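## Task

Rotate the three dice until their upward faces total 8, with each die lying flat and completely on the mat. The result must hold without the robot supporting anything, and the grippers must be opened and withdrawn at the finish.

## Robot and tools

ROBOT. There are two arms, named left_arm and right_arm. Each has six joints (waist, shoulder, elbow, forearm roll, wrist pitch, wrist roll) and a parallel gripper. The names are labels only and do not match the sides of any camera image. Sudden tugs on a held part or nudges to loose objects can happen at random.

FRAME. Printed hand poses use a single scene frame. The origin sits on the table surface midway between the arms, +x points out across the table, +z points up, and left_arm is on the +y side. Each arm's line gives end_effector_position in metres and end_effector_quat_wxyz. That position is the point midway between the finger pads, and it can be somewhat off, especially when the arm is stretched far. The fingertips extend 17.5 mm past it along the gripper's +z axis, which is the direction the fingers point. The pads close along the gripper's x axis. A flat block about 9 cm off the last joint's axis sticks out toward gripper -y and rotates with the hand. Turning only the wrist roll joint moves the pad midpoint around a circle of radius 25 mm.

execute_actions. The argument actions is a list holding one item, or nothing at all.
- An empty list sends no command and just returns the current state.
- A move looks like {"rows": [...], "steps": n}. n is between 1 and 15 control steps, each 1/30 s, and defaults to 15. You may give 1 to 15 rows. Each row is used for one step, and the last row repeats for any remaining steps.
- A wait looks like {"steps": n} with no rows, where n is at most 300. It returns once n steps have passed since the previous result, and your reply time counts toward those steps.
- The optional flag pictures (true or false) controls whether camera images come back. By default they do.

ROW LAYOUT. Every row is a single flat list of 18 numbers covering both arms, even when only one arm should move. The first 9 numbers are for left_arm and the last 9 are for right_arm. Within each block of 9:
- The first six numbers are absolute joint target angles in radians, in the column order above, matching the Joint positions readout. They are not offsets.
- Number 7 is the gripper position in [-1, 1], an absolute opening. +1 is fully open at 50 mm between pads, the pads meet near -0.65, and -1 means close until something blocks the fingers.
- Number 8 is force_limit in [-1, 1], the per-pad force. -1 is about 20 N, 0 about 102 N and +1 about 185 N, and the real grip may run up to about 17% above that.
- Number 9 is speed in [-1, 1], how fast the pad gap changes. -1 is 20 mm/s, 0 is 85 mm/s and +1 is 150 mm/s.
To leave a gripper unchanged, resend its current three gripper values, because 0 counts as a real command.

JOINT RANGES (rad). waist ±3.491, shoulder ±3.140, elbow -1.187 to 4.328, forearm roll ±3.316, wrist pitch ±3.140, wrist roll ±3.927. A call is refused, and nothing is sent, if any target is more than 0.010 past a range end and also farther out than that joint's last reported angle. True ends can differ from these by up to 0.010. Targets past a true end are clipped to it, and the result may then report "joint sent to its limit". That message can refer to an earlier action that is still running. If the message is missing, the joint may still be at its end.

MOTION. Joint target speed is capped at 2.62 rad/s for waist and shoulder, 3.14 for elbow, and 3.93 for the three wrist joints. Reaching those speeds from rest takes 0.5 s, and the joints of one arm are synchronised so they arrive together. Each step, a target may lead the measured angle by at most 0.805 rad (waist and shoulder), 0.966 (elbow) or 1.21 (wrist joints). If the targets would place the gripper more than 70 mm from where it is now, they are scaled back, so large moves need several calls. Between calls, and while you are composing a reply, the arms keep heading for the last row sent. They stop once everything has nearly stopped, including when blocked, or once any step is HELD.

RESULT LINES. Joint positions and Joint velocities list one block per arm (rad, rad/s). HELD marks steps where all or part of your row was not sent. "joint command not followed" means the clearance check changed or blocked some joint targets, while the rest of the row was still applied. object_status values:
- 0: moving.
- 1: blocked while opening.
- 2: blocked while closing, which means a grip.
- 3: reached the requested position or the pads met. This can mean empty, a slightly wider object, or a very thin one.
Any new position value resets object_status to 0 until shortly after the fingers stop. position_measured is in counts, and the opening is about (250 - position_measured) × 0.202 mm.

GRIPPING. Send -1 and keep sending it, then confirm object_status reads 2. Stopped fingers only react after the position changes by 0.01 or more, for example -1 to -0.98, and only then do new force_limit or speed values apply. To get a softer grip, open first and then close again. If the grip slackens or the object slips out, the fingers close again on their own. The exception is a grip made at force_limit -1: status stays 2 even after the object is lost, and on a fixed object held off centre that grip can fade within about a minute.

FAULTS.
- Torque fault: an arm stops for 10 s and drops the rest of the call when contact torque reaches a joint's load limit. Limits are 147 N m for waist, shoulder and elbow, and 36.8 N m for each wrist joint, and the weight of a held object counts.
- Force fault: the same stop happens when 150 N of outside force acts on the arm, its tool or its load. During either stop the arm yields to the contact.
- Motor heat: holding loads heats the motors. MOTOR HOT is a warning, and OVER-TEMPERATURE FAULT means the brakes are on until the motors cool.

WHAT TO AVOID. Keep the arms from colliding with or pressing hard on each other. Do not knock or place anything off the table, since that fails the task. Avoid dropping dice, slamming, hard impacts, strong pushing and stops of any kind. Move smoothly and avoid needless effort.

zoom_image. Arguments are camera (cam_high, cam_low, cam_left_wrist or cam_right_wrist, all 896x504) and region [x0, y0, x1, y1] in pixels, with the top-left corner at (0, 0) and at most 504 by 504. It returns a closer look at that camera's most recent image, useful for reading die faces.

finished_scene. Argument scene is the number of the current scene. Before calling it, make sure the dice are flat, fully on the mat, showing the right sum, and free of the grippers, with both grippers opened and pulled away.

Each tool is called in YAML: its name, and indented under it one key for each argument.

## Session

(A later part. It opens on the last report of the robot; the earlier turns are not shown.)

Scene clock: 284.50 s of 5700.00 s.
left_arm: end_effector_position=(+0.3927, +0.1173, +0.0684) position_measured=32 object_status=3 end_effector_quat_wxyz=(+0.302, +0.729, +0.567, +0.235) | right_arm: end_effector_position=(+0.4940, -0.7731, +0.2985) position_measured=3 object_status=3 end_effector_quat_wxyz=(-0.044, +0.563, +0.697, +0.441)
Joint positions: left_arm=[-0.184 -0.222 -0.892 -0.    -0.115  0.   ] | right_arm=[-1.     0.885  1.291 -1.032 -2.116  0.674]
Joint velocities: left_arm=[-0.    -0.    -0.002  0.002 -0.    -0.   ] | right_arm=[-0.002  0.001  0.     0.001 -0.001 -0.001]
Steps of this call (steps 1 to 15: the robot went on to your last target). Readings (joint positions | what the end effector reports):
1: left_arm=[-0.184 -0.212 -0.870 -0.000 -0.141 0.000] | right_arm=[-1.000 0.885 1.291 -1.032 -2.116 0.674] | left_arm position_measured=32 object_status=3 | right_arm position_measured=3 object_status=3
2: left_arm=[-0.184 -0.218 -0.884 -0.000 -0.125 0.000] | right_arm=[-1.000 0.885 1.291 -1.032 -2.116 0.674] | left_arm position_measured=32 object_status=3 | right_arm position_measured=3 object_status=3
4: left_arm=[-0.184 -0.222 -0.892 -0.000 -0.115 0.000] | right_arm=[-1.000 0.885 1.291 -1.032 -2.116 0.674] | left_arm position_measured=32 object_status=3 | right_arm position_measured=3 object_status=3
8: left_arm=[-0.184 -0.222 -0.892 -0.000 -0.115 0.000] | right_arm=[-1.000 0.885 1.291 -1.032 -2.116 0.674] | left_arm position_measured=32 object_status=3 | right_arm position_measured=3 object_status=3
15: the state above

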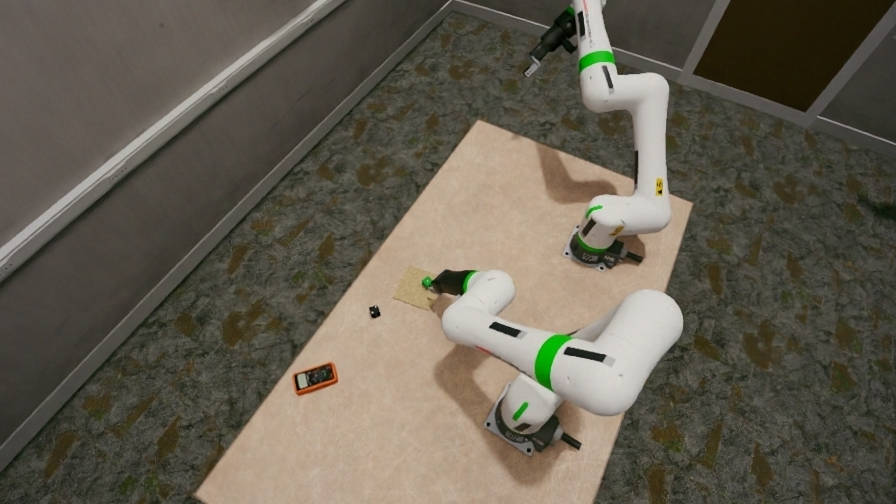

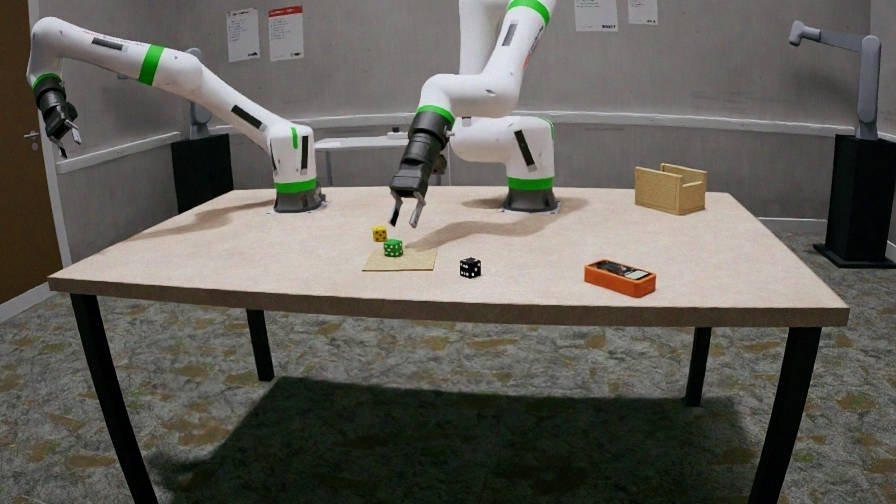

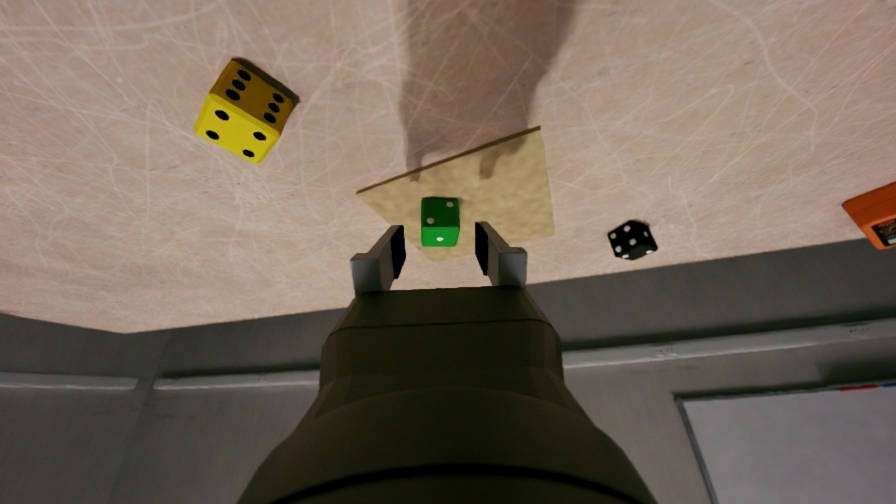

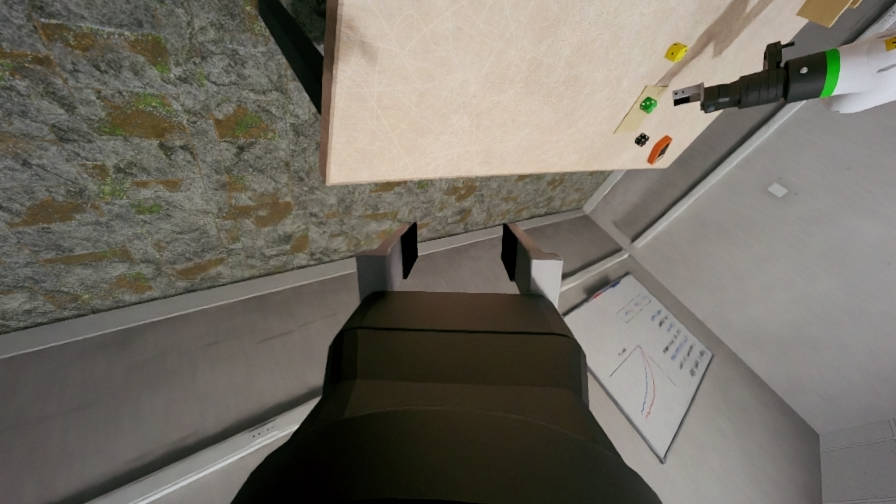

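execute_actions:
  actions:
    - {"rows":[[-0.184,0,-0.834,0,0.049,0,0.8,-0.5,0,-1.0,0.885,1.291,-1.032,-2.116,0.674,1,0,0],[-0.184,0,-0.834,0,0.049,0,0.8,-0.5,0,-1.0,0.885,1.291,-1.032,-2.116,0.674,1,0,0],[-0.184,0,-0.834,0,0.049,0,0.8,-0.5,0,-1.0,0.885,1.291,-1.032,-2.116,0.674,1,0,0],[-0.184,0,-0.834,0,0.049,0,0.8,-0.5,0,-1.0,0.885,1.291,-1.032,-2.116,0.674,1,0,0],[-0.184,0,-0.834,0,0.049,0,0.8,-0.5,0,-1.0,0.885,1.291,-1.032,-2.116,0.674,1,0,0],[-0.184,0,-0.834,0,0.049,0,0.8,-0.5,0,-1.0,0.885,1.291,-1.032,-2.116,0.674,1,0,0],[-0.184,0,-0.834,0,0.049,0,0.8,-0.5,0,-1.0,0.885,1.291,-1.032,-2.116,0.674,1,0,0],[-0.184,0,-0.834,0,0.049,0,0.8,-0.5,0,-1.0,0.885,1.291,-1.032,-2.116,0.674,1,0,0],[-0.184,0,-0.834,0,0.049,0,0.8,-0.5,0,-1.0,0.885,1.291,-1.032,-2.116,0.674,1,0,0],[-0.184,0,-0.834,0,0.049,0,0.8,-0.5,0,-1.0,0.885,1.291,-1.032,-2.116,0.674,1,0,0],[-0.184,0,-0.834,0,0.049,0,-1,-0.5,0,-1.0,0.885,1.291,-1.032,-2.116,0.674,1,0,0]],"steps":15}
  pictures: false

execute_actions:
  actions:
    - {"steps":6}

Scene clock: 306.90 s of 5700.00 s.
left_arm: end_effector_position=(+0.4335, +0.1070, +0.0271) position_measured=96 object_status=0 end_effector_quat_wxyz=(+0.302, +0.729, +0.567, +0.235) | right_arm: end_effector_position=(+0.4940, -0.7731, +0.2985) position_measured=3 object_status=3 end_effector_quat_wxyz=(-0.044, +0.563, +0.697, +0.441)
Joint positions: left_arm=[-0.184 -0.    -0.834  0.     0.049  0.   ] | right_arm=[-1.     0.885  1.291 -1.032 -2.116  0.674]
Joint velocities: left_arm=[ 0.     0.    -0.    -0.001  0.002 -0.   ] | right_arm=[ 0.001  0.001  0.     0.001  0.001 -0.   ]
Steps of this call (steps 1 to 15: the robot went on to your last target; steps 16 to 90: nothing new was sent; then 18.90 s passed at rest; steps 91 to 105: all 15 steps of this action). Readings (joint positions | what the end effector reports):
91: left_arm=[-0.184 -0.222 -0.892 0.000 -0.115 0.000] | right_arm=[-1.000 0.885 1.291 -1.032 -2.116 0.674] | left_arm position_measured=32 object_status=3 | right_arm position_measured=3 object_status=3
92: left_arm=[-0.184 -0.219 -0.892 0.000 -0.112 0.000] | right_arm=[-1.000 0.885 1.291 -1.032 -2.116 0.674] | left_arm position_measured=32 object_status=3 | right_arm position_measured=3 object_status=3
94: left_arm=[-0.184 -0.195 -0.885 0.000 -0.095 0.000] | right_arm=[-1.000 0.885 1.291 -1.032 -2.116 0.674] | left_arm position_measured=32 object_status=3 | right_arm position_measured=3 object_status=3
98: left_arm=[-0.184 -0.083 -0.856 0.000 -0.012 0.000] | right_arm=[-1.000 0.885 1.291 -1.032 -2.116 0.674] | left_arm position_measured=32 object_status=3 | right_arm position_measured=3 object_status=3
105: the state above

Scene clock: 307.10 s of 5700.00 s.
left_arm: end_effector_position=(+0.4335, +0.1070, +0.0270) position_measured=106 object_status=0 end_effector_quat_wxyz=(+0.302, +0.729, +0.567, +0.235) | right_arm: end_effector_position=(+0.4940, -0.7731, +0.2985) position_measured=3 object_status=3 end_effector_quat_wxyz=(-0.044, +0.563, +0.697, +0.441)
Joint positions: left_arm=[-0.184 -0.    -0.834  0.     0.049  0.   ] | right_arm=[-1.     0.885  1.291 -1.032 -2.116  0.674]
Joint velocities: left_arm=[ 0.     0.001 -0.001 -0.    -0.     0.   ] | right_arm=[-0.002  0.002 -0.001 -0.001 -0.    -0.003]
Steps of this call (steps 1 to 6: the robot went on to your last target). Readings (joint positions | what the end effector reports):
1: left_arm=[-0.184 -0.000 -0.834 0.000 0.049 0.000] | right_arm=[-1.000 0.885 1.291 -1.032 -2.116 0.674] | left_arm position_measured=106 object_status=0 | right_arm position_measured=3 object_status=3
2: left_arm=[-0.184 -0.000 -0.834 0.000 0.049 -0.000] | right_arm=[-1.000 0.885 1.291 -1.032 -2.116 0.674] | left_arm position_measured=106 object_status=0 | right_arm position_measured=3 object_status=3
4: left_arm=[-0.184 -0.000 -0.834 0.000 0.049 -0.000] | right_arm=[-1.000 0.885 1.291 -1.032 -2.116 0.674] | left_arm position_measured=106 object_status=0 | right_arm position_measured=3 object_status=3
6: the state above

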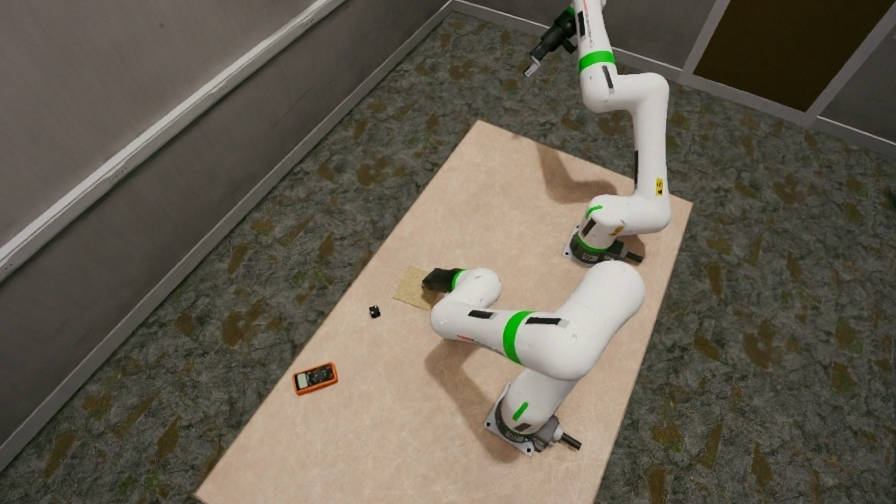

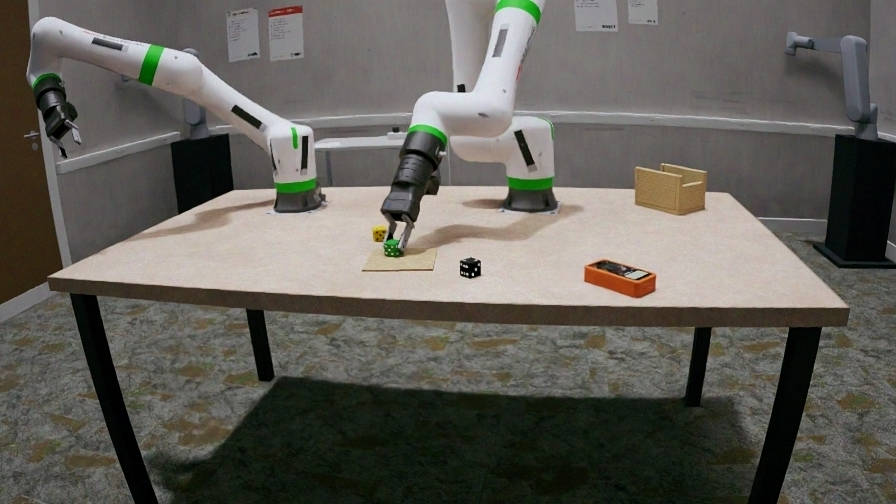

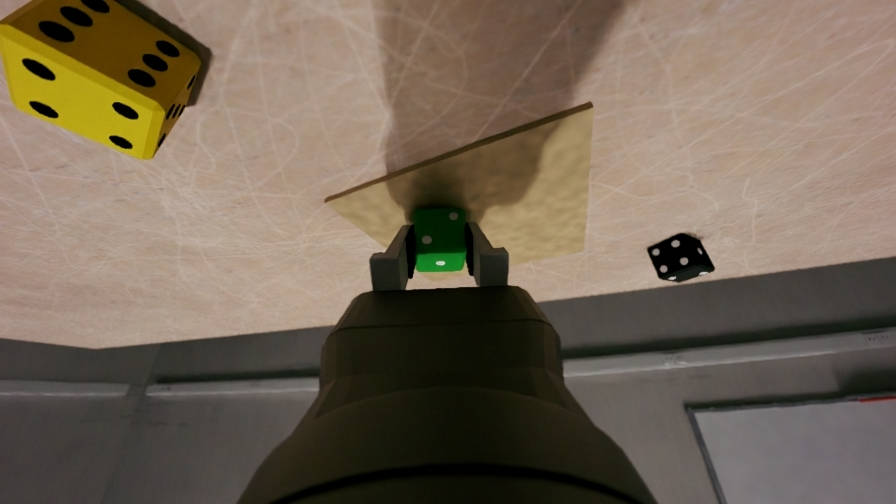

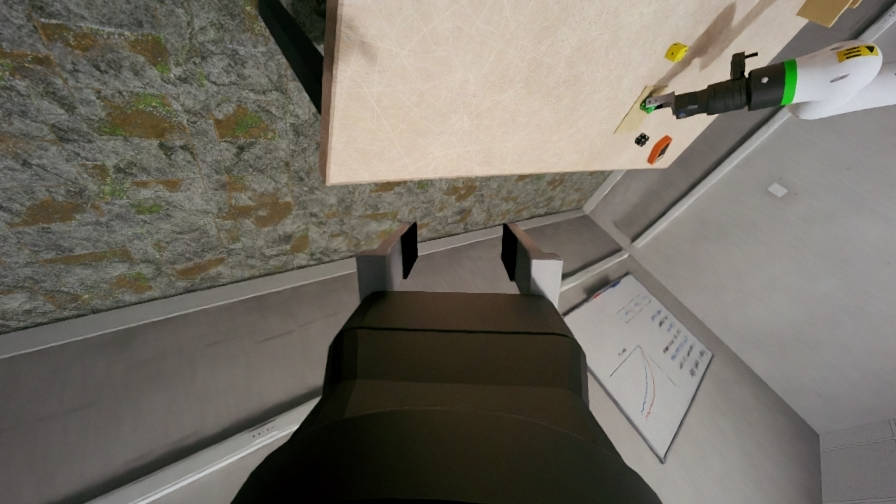

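Lift, via, hover.

execute_actions:
  actions:
    - {"rows":[[-0.184,-0.222,-0.892,0,-0.115,0,-1,-0.5,0,-1.0,0.885,1.291,-1.032,-2.116,0.674,1,0,0],[-0.184,-0.222,-0.892,0,-0.115,0,-1,-0.5,0,-1.0,0.885,1.291,-1.032,-2.116,0.674,1,0,0],[-0.184,-0.222,-0.892,0,-0.115,0,-1,-0.5,0,-1.0,0.885,1.291,-1.032,-2.116,0.674,1,0,0],[-0.184,-0.222,-0.892,0,-0.115,0,-1,-0.5,0,-1.0,0.885,1.291,-1.032,-2.116,0.674,1,0,0],[-0.184,-0.222,-0.892,0,-0.115,0,-1,-0.5,0,-1.0,0.885,1.291,-1.032,-2.116,0.674,1,0,0],[-0.184,-0.222,-0.892,0,-0.115,0,-1,-0.5,0,-1.0,0.885,1.291,-1.032,-2.116,0.674,1,0,0],[-0.184,-0.222,-0.892,0,-0.115,0,-1,-0.5,0,-1.0,0.885,1.291,-1.032,-2.116,0.674,1,0,0],[-0.184,-0.222,-0.892,0,-0.115,0,-1,-0.5,0,-1.0,0.885,1.291,-1.032,-2.116,0.674,1,0,0],[-0.184,-0.222,-0.892,0,-0.115,0,-1,-0.5,0,-1.0,0.885,1.291,-1.032,-2.116,0.674,1,0,0],[-0.184,-0.1,-0.5,0,-0.6,0,-1,-0.5,0,-1.0,0.885,1.291,-1.032,-2.116,0.674,1,0,0]],"steps":15}
  pictures: false

execute_actions:
  actions:
    - {"rows":[[-0.19,0.4,0.2,0,-1.37,0,-1,-0.5,0,-1.0,0.885,1.291,-1.032,-2.116,0.674,1,0,0]],"steps":15}
  pictures: false

execute_actions:
  actions:
    - {"rows":[[-0.195,1.147,0.984,0,-2.193,0,-1,-0.5,0,-1.0,0.885,1.291,-1.032,-2.116,0.674,1,0,0]],"steps":15}
  pictures: false

execute_actions:
  actions:
    - {"steps":25}

Scene clock: 323.50 s of 5700.00 s.
left_arm: end_effector_position=(+0.3882, +0.1185, +0.0733) position_measured=106 object_status=2 end_effector_quat_wxyz=(+0.270, +0.742, +0.577, +0.210) | right_arm: end_effector_position=(+0.4940, -0.7731, +0.2985) position_measured=3 object_status=3 end_effector_quat_wxyz=(-0.044, +0.563, +0.697, +0.441)
Joint positions: left_arm=[-0.184 -0.218 -0.823 -0.    -0.268  0.   ] | right_arm=[-1.     0.885  1.291 -1.032 -2.116  0.674]
Joint velocities: left_arm=[ 0.     0.125  0.873 -0.    -1.58  -0.   ] | right_arm=[-0.001  0.001  0.    -0.002  0.002 -0.002]
Steps of this call (steps 1 to 15: the robot went on to your last target; steps 16 to 90: nothing new was sent; then 12.90 s passed at rest; steps 91 to 105: all 15 steps of this action). Readings (joint positions | what the end effector reports):
91: left_arm=[-0.184 -0.000 -0.834 -0.000 0.049 0.000] | right_arm=[-1.000 0.885 1.291 -1.032 -2.116 0.674] | left_arm position_measured=106 object_status=2 | right_arm position_measured=3 object_status=3
92: left_arm=[-0.184 -0.003 -0.834 -0.000 0.047 -0.000] | right_arm=[-1.000 0.885 1.291 -1.032 -2.116 0.674] | left_arm position_measured=106 object_status=2 | right_arm position_measured=3 object_status=3
94: left_arm=[-0.184 -0.027 -0.841 -0.000 0.029 0.000] | right_arm=[-1.000 0.885 1.291 -1.032 -2.116 0.674] | left_arm position_measured=106 object_status=2 | right_arm position_measured=3 object_status=3
98: left_arm=[-0.184 -0.139 -0.870 -0.000 -0.054 0.000] | right_arm=[-1.000 0.885 1.291 -1.032 -2.116 0.674] | left_arm position_measured=106 object_status=2 | right_arm position_measured=3 object_status=3
105: the state above

Scene clock: 324.00 s of 5700.00 s.
left_arm: end_effector_position=(+0.4764, +0.0935, +0.1564) position_measured=106 object_status=2 end_effector_quat_wxyz=(+0.043, +0.789, +0.611, +0.033) | right_arm: end_effector_position=(+0.4940, -0.7731, +0.2985) position_measured=3 object_status=3 end_effector_quat_wxyz=(-0.044, +0.563, +0.697, +0.441)
Joint positions: left_arm=[-0.189  0.292  0.075 -0.    -1.245  0.   ] | right_arm=[-1.     0.885  1.291 -1.032 -2.116  0.674]
Joint velocities: left_arm=[-0.013  1.044  1.207  0.001 -1.202 -0.001] | right_arm=[ 0.001  0.    -0.    -0.    -0.     0.002]
Steps of this call (steps 1 to 15: all 15 steps of this action). Readings (joint positions | what the end effector reports):
1: left_arm=[-0.184 -0.212 -0.790 -0.000 -0.322 0.000] | right_arm=[-1.000 0.885 1.291 -1.032 -2.116 0.674] | left_arm position_measured=106 object_status=2 | right_arm position_measured=3 object_status=3
2: left_arm=[-0.184 -0.203 -0.750 -0.000 -0.376 -0.000] | right_arm=[-1.000 0.885 1.291 -1.032 -2.116 0.674] | left_arm position_measured=106 object_status=2 | right_arm position_measured=3 object_status=3
4: left_arm=[-0.184 -0.172 -0.649 -0.000 -0.506 0.000] | right_arm=[-1.000 0.885 1.291 -1.032 -2.116 0.674] | left_arm position_measured=106 object_status=2 | right_arm position_measured=3 object_status=3
8: left_arm=[-0.185 -0.047 -0.367 -0.000 -0.802 0.000] | right_arm=[-1.000 0.885 1.291 -1.032 -2.116 0.674] | left_arm position_measured=106 object_status=2 | right_arm position_measured=3 object_status=3
15: the state above

Scene clock: 324.50 s of 5700.00 s.
left_arm: end_effector_position=(+0.4796, +0.0894, +0.0797) position_measured=106 object_status=2 end_effector_quat_wxyz=(-0.265, +0.747, +0.575, -0.204) | right_arm: end_effector_position=(+0.4940, -0.7731, +0.2985) position_measured=3 object_status=3 end_effector_quat_wxyz=(-0.044, +0.563, +0.697, +0.441)
Joint positions: left_arm=[-0.194  1.05   0.886 -0.    -2.089  0.   ] | right_arm=[-1.     0.885  1.291 -1.032 -2.116  0.674]
Joint velocities: left_arm=[-0.006  0.987  1.001  0.    -1.06  -0.   ] | right_arm=[ 0.001  0.    -0.    -0.001  0.    -0.   ]
Steps of this call (steps 1 to 15: all 15 steps of this action). Readings (joint positions | what the end effector reports):
1: left_arm=[-0.189 0.325 0.113 -0.000 -1.283 0.000] | right_arm=[-1.000 0.885 1.291 -1.032 -2.116 0.674] | left_arm position_measured=106 object_status=2 | right_arm position_measured=3 object_status=3
2: left_arm=[-0.190 0.358 0.151 -0.000 -1.322 0.000] | right_arm=[-1.000 0.885 1.291 -1.032 -2.116 0.674] | left_arm position_measured=106 object_status=2 | right_arm position_measured=3 object_status=3
4: left_arm=[-0.190 0.441 0.246 -0.000 -1.418 0.000] | right_arm=[-1.000 0.885 1.291 -1.032 -2.116 0.674] | left_arm position_measured=106 object_status=2 | right_arm position_measured=3 object_status=3
8: left_arm=[-0.192 0.677 0.508 -0.000 -1.686 0.000] | right_arm=[-1.000 0.885 1.291 -1.032 -2.116 0.674] | left_arm position_measured=106 object_status=2 | right_arm position_measured=3 object_status=3
15: the state above

Scene clock: 325.33 s of 5700.00 s.
left_arm: end_effector_position=(+0.4744, +0.0904, +0.0695) position_measured=106 object_status=2 end_effector_quat_wxyz=(-0.303, +0.732, +0.563, -0.233) | right_arm: end_effector_position=(+0.4940, -0.7731, +0.2985) position_measured=3 object_status=3 end_effector_quat_wxyz=(-0.044, +0.563, +0.697, +0.441)
Joint positions: left_arm=[-0.195  1.147  0.984 -0.    -2.193  0.   ] | right_arm=[-1.     0.885  1.291 -1.032 -2.116  0.674]
Joint velocities: left_arm=[ 0.    -0.    -0.001  0.001  0.001 -0.   ] | right_arm=[-0.002 -0.001  0.001 -0.001 -0.001 -0.   ]
Steps of this call (steps 1 to 25: the robot went on to your last target). Readings (joint positions | what the end effector reports):
1: left_arm=[-0.195 1.081 0.917 -0.000 -2.121 -0.000] | right_arm=[-1.000 0.885 1.291 -1.032 -2.116 0.674] | left_arm position_measured=106 object_status=2 | right_arm position_measured=3 object_status=3
2: left_arm=[-0.195 1.105 0.942 -0.000 -2.148 0.000] | right_arm=[-1.000 0.885 1.291 -1.032 -2.116 0.674] | left_arm position_measured=106 object_status=2 | right_arm position_measured=3 object_status=3
4: left_arm=[-0.195 1.137 0.974 -0.000 -2.182 0.000] | right_arm=[-1.000 0.885 1.291 -1.032 -2.116 0.674] | left_arm position_measured=106 object_status=2 | right_arm position_measured=3 object_status=3
8: left_arm=[-0.195 1.147 0.984 -0.000 -2.193 0.000] | right_arm=[-1.000 0.885 1.291 -1.032 -2.116 0.674] | left_arm position_measured=106 object_status=2 | right_arm position_measured=3 object_status=3
25: the state above

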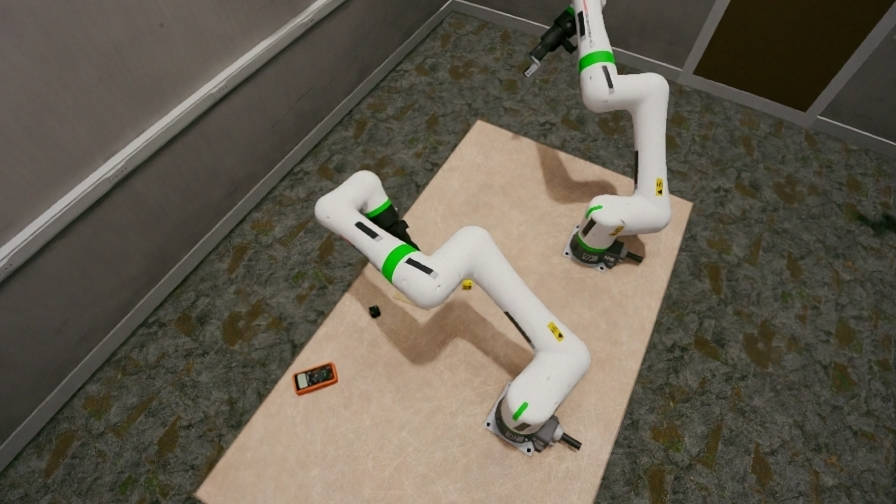

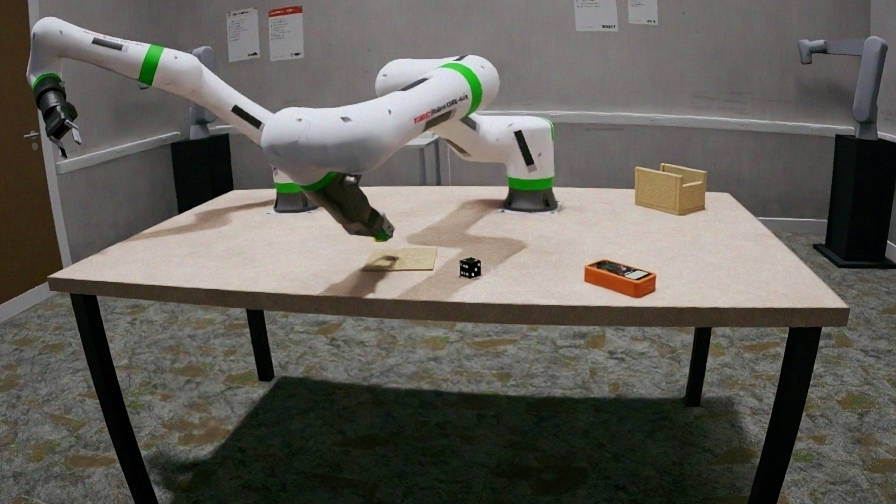

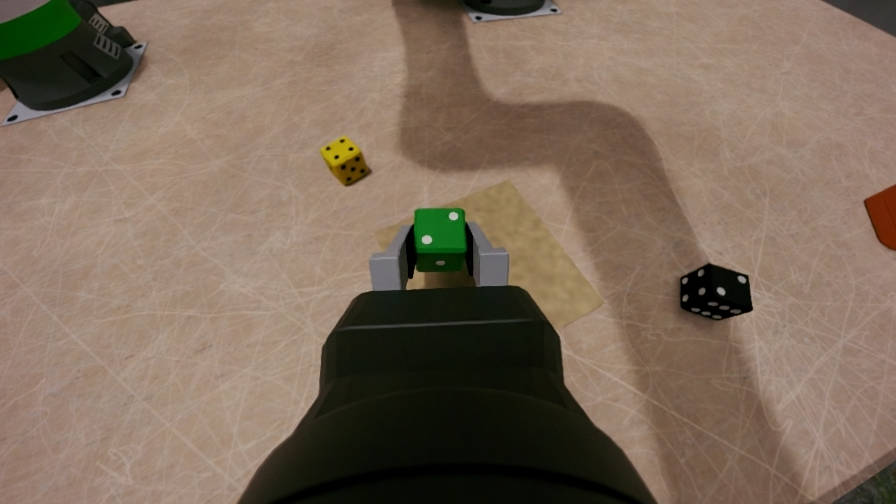

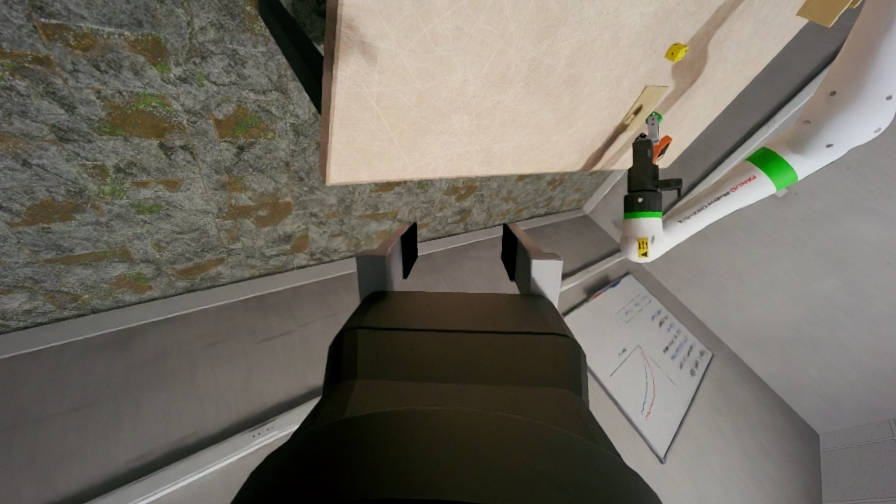

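execute_actions:
  actions:
    - {"rows":[[-0.195,1.182,0.951,0,-2.125,0,-1,-0.5,0,-1.0,0.885,1.291,-1.032,-2.116,0.674,1,0,0]],"steps":15}

Scene clock: 332.50 s of 5700.00 s.
left_arm: end_effector_position=(+0.4744, +0.0904, +0.0277) position_measured=106 object_status=2 end_effector_quat_wxyz=(-0.303, +0.732, +0.563, -0.233) | right_arm: end_effector_position=(+0.4940, -0.7731, +0.2985) position_measured=3 object_status=3 end_effector_quat_wxyz=(-0.044, +0.563, +0.697, +0.441)
Joint positions: left_arm=[-0.195  1.182  0.951 -0.    -2.125  0.   ] | right_arm=[-1.     0.885  1.291 -1.032 -2.116  0.674]
Joint velocities: left_arm=[ 0.    -0.    -0.     0.     0.002  0.   ] | right_arm=[-0.    -0.    -0.001  0.     0.001 -0.002]
Steps of this call (steps 1 to 15: the robot went on to your last target; steps 16 to 90: nothing new was sent; then 3.67 s passed at rest; steps 91 to 105: all 15 steps of this action). Readings (joint positions | what the end effector reports):
91: left_arm=[-0.195 1.147 0.984 -0.000 -2.193 0.000] | right_arm=[-1.000 0.885 1.291 -1.032 -2.116 0.674] | left_arm position_measured=106 object_status=2 | right_arm position_measured=3 object_status=3
92: left_arm=[-0.195 1.149 0.982 0.000 -2.188 0.000] | right_arm=[-1.000 0.885 1.291 -1.032 -2.116 0.674] | left_arm position_measured=106 object_status=2 | right_arm position_measured=3 object_status=3
94: left_arm=[-0.195 1.167 0.966 0.000 -2.154 0.000] | right_arm=[-1.000 0.885 1.291 -1.032 -2.116 0.674] | left_arm position_measured=106 object_status=2 | right_arm position_measured=3 object_status=3
98: left_arm=[-0.195 1.182 0.951 -0.000 -2.125 0.000] | right_arm=[-1.000 0.885 1.291 -1.032 -2.116 0.674] | left_arm position_measured=106 object_status=2 | right_arm position_measured=3 object_status=3
105: the state above

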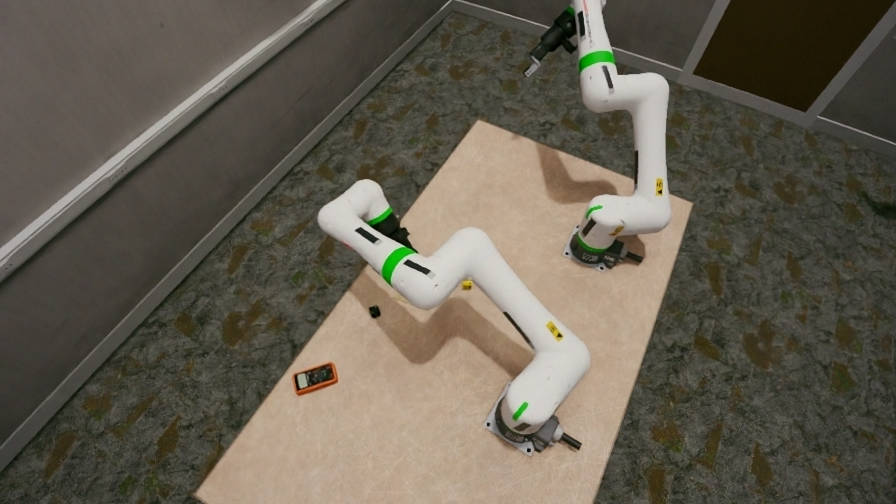

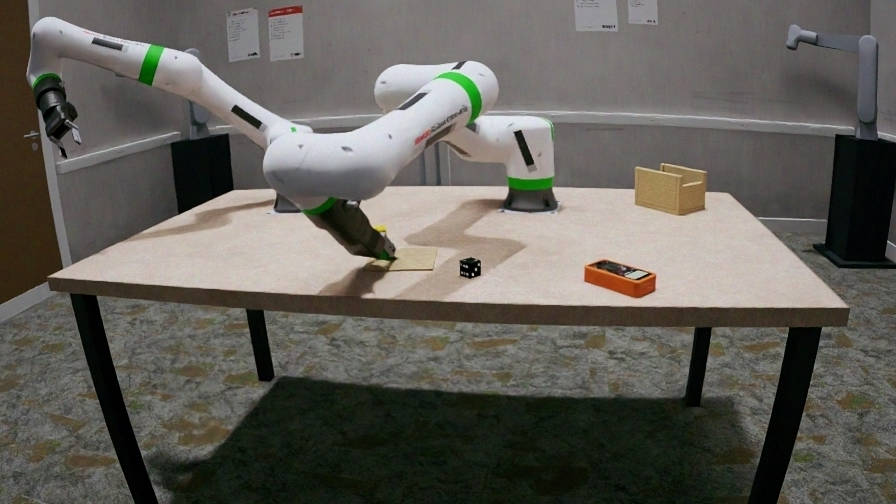

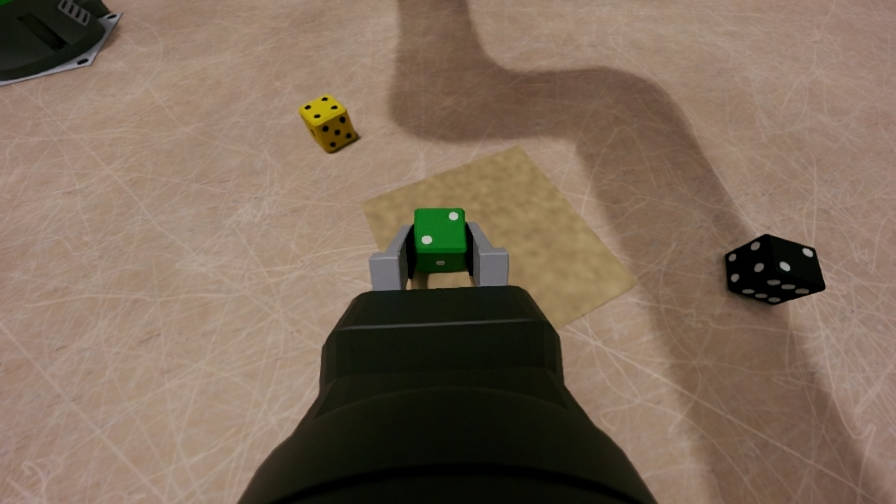

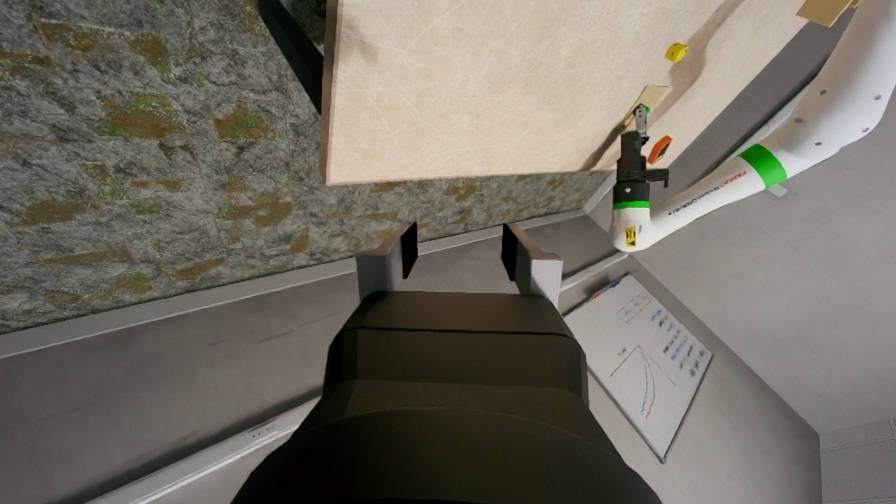

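execute_actions:
  actions:
    - {"rows":[[-0.195,1.182,0.951,0,-2.125,0,0.5,-0.5,0,-1.0,0.885,1.291,-1.032,-2.116,0.674,1,0,0],[-0.195,1.182,0.951,0,-2.125,0,0.5,-0.5,0,-1.0,0.885,1.291,-1.032,-2.116,0.674,1,0,0],[-0.195,1.182,0.951,0,-2.125,0,0.5,-0.5,0,-1.0,0.885,1.291,-1.032,-2.116,0.674,1,0,0],[-0.195,1.182,0.951,0,-2.125,0,0.5,-0.5,0,-1.0,0.885,1.291,-1.032,-2.116,0.674,1,0,0],[-0.195,1.182,0.951,0,-2.125,0,0.5,-0.5,0,-1.0,0.885,1.291,-1.032,-2.116,0.674,1,0,0],[-0.195,1.182,0.951,0,-2.125,0,0.5,-0.5,0,-1.0,0.885,1.291,-1.032,-2.116,0.674,1,0,0],[-0.195,1.12,0.99,0,-2.226,0,0.5,-0.5,0,-1.0,0.885,1.291,-1.032,-2.116,0.674,1,0,0]],"steps":15}
  pictures: false

execute_actions:
  actions:
    - {"rows":[[-0.25,0.6,0.5,0,-1.6,0.4,0.8,-0.5,0,-1.0,0.885,1.291,-1.032,-2.116,0.674,1,0,0]],"steps":15}
  pictures: false

execute_actions:
  actions:
    - {"rows":[[-0.377,0.172,-0.211,0,-1.188,0.78,0.8,-0.5,0,-1.0,0.885,1.291,-1.032,-2.116,0.674,1,0,0]],"steps":15}
  pictures: false

execute_actions:
  actions:
    - {"steps":15}

Scene clock: 357.80 s of 5700.00 s.
left_arm: end_effector_position=(+0.4720, +0.0910, +0.0936) position_measured=78 object_status=3 end_effector_quat_wxyz=(-0.303, +0.732, +0.563, -0.233) | right_arm: end_effector_position=(+0.4940, -0.7731, +0.2985) position_measured=3 object_status=3 end_effector_quat_wxyz=(-0.044, +0.563, +0.697, +0.441)
Joint positions: left_arm=[-0.195  1.12   0.99   0.    -2.226  0.   ] | right_arm=[-1.     0.885  1.291 -1.032 -2.116  0.674]
Joint velocities: left_arm=[-0.     0.015  0.    -0.006 -0.001  0.001] | right_arm=[ 0.001 -0.001  0.    -0.001  0.    -0.003]
Steps of this call (steps 1 to 15: the robot went on to your last target; steps 16 to 90: nothing new was sent; then 21.80 s passed at rest; steps 91 to 105: all 15 steps of this action). Readings (joint positions | what the end effector reports):
91: left_arm=[-0.195 1.182 0.951 0.000 -2.125 0.000] | right_arm=[-1.000 0.885 1.291 -1.032 -2.116 0.674] | left_arm position_measured=99 object_status=0 | right_arm position_measured=3 object_status=3
92: left_arm=[-0.195 1.182 0.951 0.000 -2.125 0.000] | right_arm=[-1.000 0.885 1.291 -1.032 -2.116 0.674] | left_arm position_measured=85 object_status=0 | right_arm position_measured=3 object_status=3
94: left_arm=[-0.195 1.182 0.951 0.000 -2.125 0.000] | right_arm=[-1.000 0.885 1.291 -1.032 -2.116 0.674] | left_arm position_measured=78 object_status=0 | right_arm position_measured=3 object_status=3
98: left_arm=[-0.195 1.179 0.952 -0.000 -2.130 -0.000] | right_arm=[-1.000 0.885 1.291 -1.032 -2.116 0.674] | left_arm position_measured=78 object_status=0 | right_arm position_measured=3 object_status=3
105: the state above

Scene clock: 358.30 s of 5700.00 s.
left_arm: end_effector_position=(+0.4968, +0.0469, +0.1465) position_measured=32 object_status=3 end_effector_quat_wxyz=(-0.097, +0.689, +0.716, -0.048) | right_arm: end_effector_position=(+0.4940, -0.7731, +0.2985) position_measured=3 object_status=3 end_effector_quat_wxyz=(-0.044, +0.563, +0.697, +0.441)
Joint positions: left_arm=[-0.243  0.67   0.566 -0.    -1.685  0.346] | right_arm=[-1.     0.885  1.291 -1.032 -2.116  0.674]
Joint velocities: left_arm=[-0.089 -0.838 -0.791  0.     1.004  0.644] | right_arm=[ 0.001  0.     0.    -0.001 -0.     0.   ]
Steps of this call (steps 1 to 15: all 15 steps of this action). Readings (joint positions | what the end effector reports):
1: left_arm=[-0.195 1.120 0.990 0.000 -2.226 0.000] | right_arm=[-1.000 0.885 1.291 -1.032 -2.116 0.674] | left_arm position_measured=71 object_status=0 | right_arm position_measured=3 object_status=3
2: left_arm=[-0.195 1.117 0.987 0.000 -2.222 0.003] | right_arm=[-1.000 0.885 1.291 -1.032 -2.116 0.674] | left_arm position_measured=57 object_status=0 | right_arm position_measured=3 object_status=3
4: left_arm=[-0.197 1.093 0.964 -0.000 -2.193 0.021] | right_arm=[-1.000 0.885 1.291 -1.032 -2.116 0.674] | left_arm position_measured=34 object_status=0 | right_arm position_measured=3 object_status=3
8: left_arm=[-0.210 0.976 0.853 -0.000 -2.051 0.111] | right_arm=[-1.000 0.885 1.291 -1.032 -2.116 0.674] | left_arm position_measured=32 object_status=0 | right_arm position_measured=3 object_status=3
15: the state above

Scene clock: 358.80 s of 5700.00 s.
left_arm: end_effector_position=(+0.3667, +0.0274, +0.1188) position_measured=32 object_status=3 end_effector_quat_wxyz=(-0.013, +0.600, +0.800, -0.003) | right_arm: end_effector_position=(+0.4940, -0.7731, +0.2985) position_measured=3 object_status=3 end_effector_quat_wxyz=(-0.044, +0.563, +0.697, +0.441)
Joint positions: left_arm=[-0.347  0.267 -0.051 -0.    -1.28   0.696] | right_arm=[-1.     0.885  1.291 -1.032 -2.116  0.674]
Joint velocities: left_arm=[-0.228 -0.73  -1.237 -0.     0.71   0.643] | right_arm=[-0.     0.     0.001 -0.    -0.001 -0.   ]
Steps of this call (steps 1 to 15: all 15 steps of this action). Readings (joint positions | what the end effector reports):
1: left_arm=[-0.245 0.644 0.542 -0.000 -1.654 0.366] | right_arm=[-1.000 0.885 1.291 -1.032 -2.116 0.674] | left_arm position_measured=32 object_status=3 | right_arm position_measured=3 object_status=3
2: left_arm=[-0.248 0.619 0.516 -0.000 -1.625 0.386] | right_arm=[-1.000 0.885 1.291 -1.032 -2.116 0.674] | left_arm position_measured=32 object_status=3 | right_arm position_measured=3 object_status=3
4: left_arm=[-0.258 0.561 0.446 -0.000 -1.567 0.435] | right_arm=[-1.000 0.885 1.291 -1.032 -2.116 0.674] | left_arm position_measured=32 object_status=3 | right_arm position_measured=3 object_status=3
8: left_arm=[-0.291 0.449 0.256 -0.000 -1.458 0.535] | right_arm=[-1.000 0.885 1.291 -1.032 -2.116 0.674] | left_arm position_measured=32 object_status=3 | right_arm position_measured=3 object_status=3
15: the state above

Scene clock: 359.30 s of 5700.00 s.
left_arm: end_effector_position=(+0.3226, +0.0305, +0.1003) position_measured=32 object_status=3 end_effector_quat_wxyz=(-0.000, +0.578, +0.816, -0.000) | right_arm: end_effector_position=(+0.4940, -0.7731, +0.2985) position_measured=3 object_status=3 end_effector_quat_wxyz=(-0.044, +0.563, +0.697, +0.441)
Joint positions: left_arm=[-0.377  0.172 -0.211 -0.    -1.188  0.78 ] | right_arm=[-1.     0.885  1.291 -1.032 -2.116  0.674]
Joint velocities: left_arm=[-0.    -0.001  0.     0.     0.     0.   ] | right_arm=[ 0.002  0.001 -0.001  0.    -0.001  0.   ]
Steps of this call (steps 1 to 15: the robot went on to your last target). Readings (joint positions | what the end effector reports):
1: left_arm=[-0.355 0.243 -0.091 -0.000 -1.257 0.717] | right_arm=[-1.000 0.885 1.291 -1.032 -2.116 0.674] | left_arm position_measured=32 object_status=3 | right_arm position_measured=3 object_status=3
2: left_arm=[-0.362 0.222 -0.127 -0.000 -1.237 0.736] | right_arm=[-1.000 0.885 1.291 -1.032 -2.116 0.674] | left_arm position_measured=32 object_status=3 | right_arm position_measured=3 object_status=3
4: left_arm=[-0.371 0.190 -0.181 -0.000 -1.206 0.764] | right_arm=[-1.000 0.885 1.291 -1.032 -2.116 0.674] | left_arm position_measured=32 object_status=3 | right_arm position_measured=3 object_status=3
8: left_arm=[-0.377 0.172 -0.211 -0.000 -1.188 0.780] | right_arm=[-1.000 0.885 1.291 -1.032 -2.116 0.674] | left_arm position_measured=32 object_status=3 | right_arm position_measured=3 object_status=3
15: the state above

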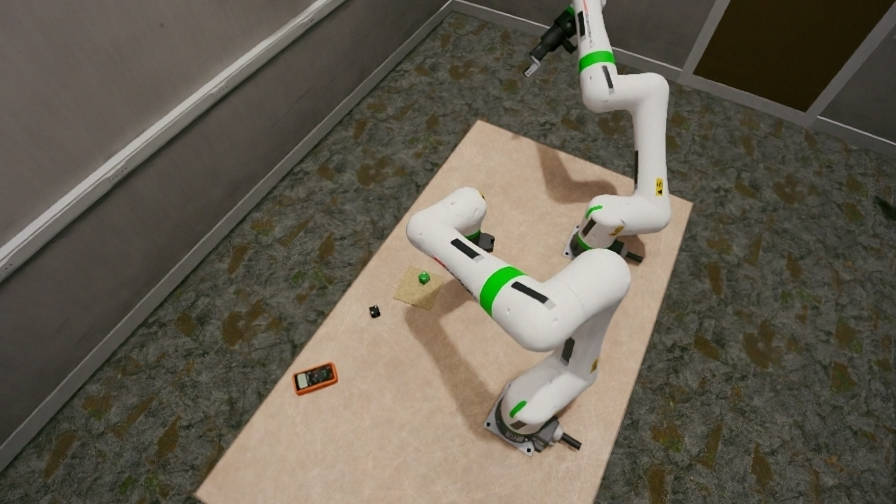

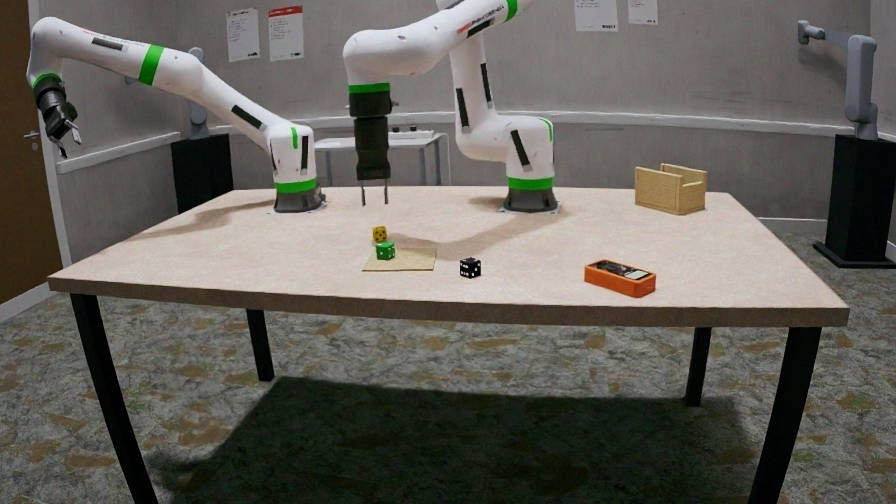

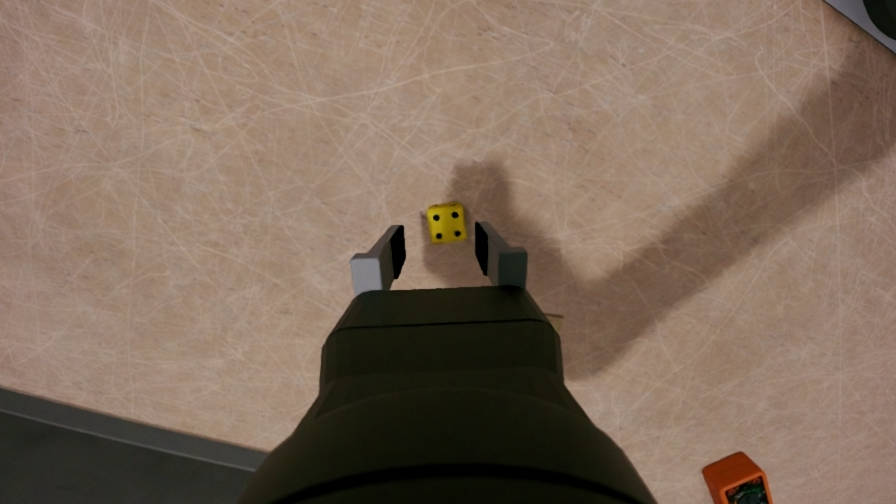

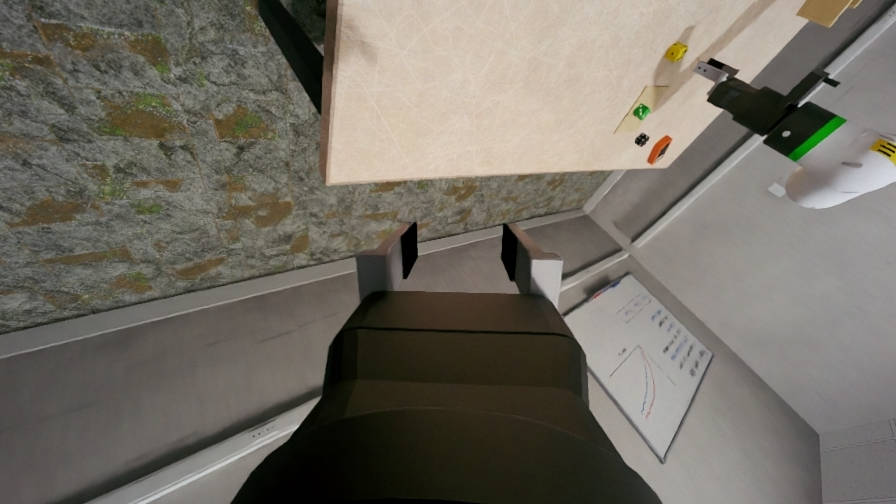

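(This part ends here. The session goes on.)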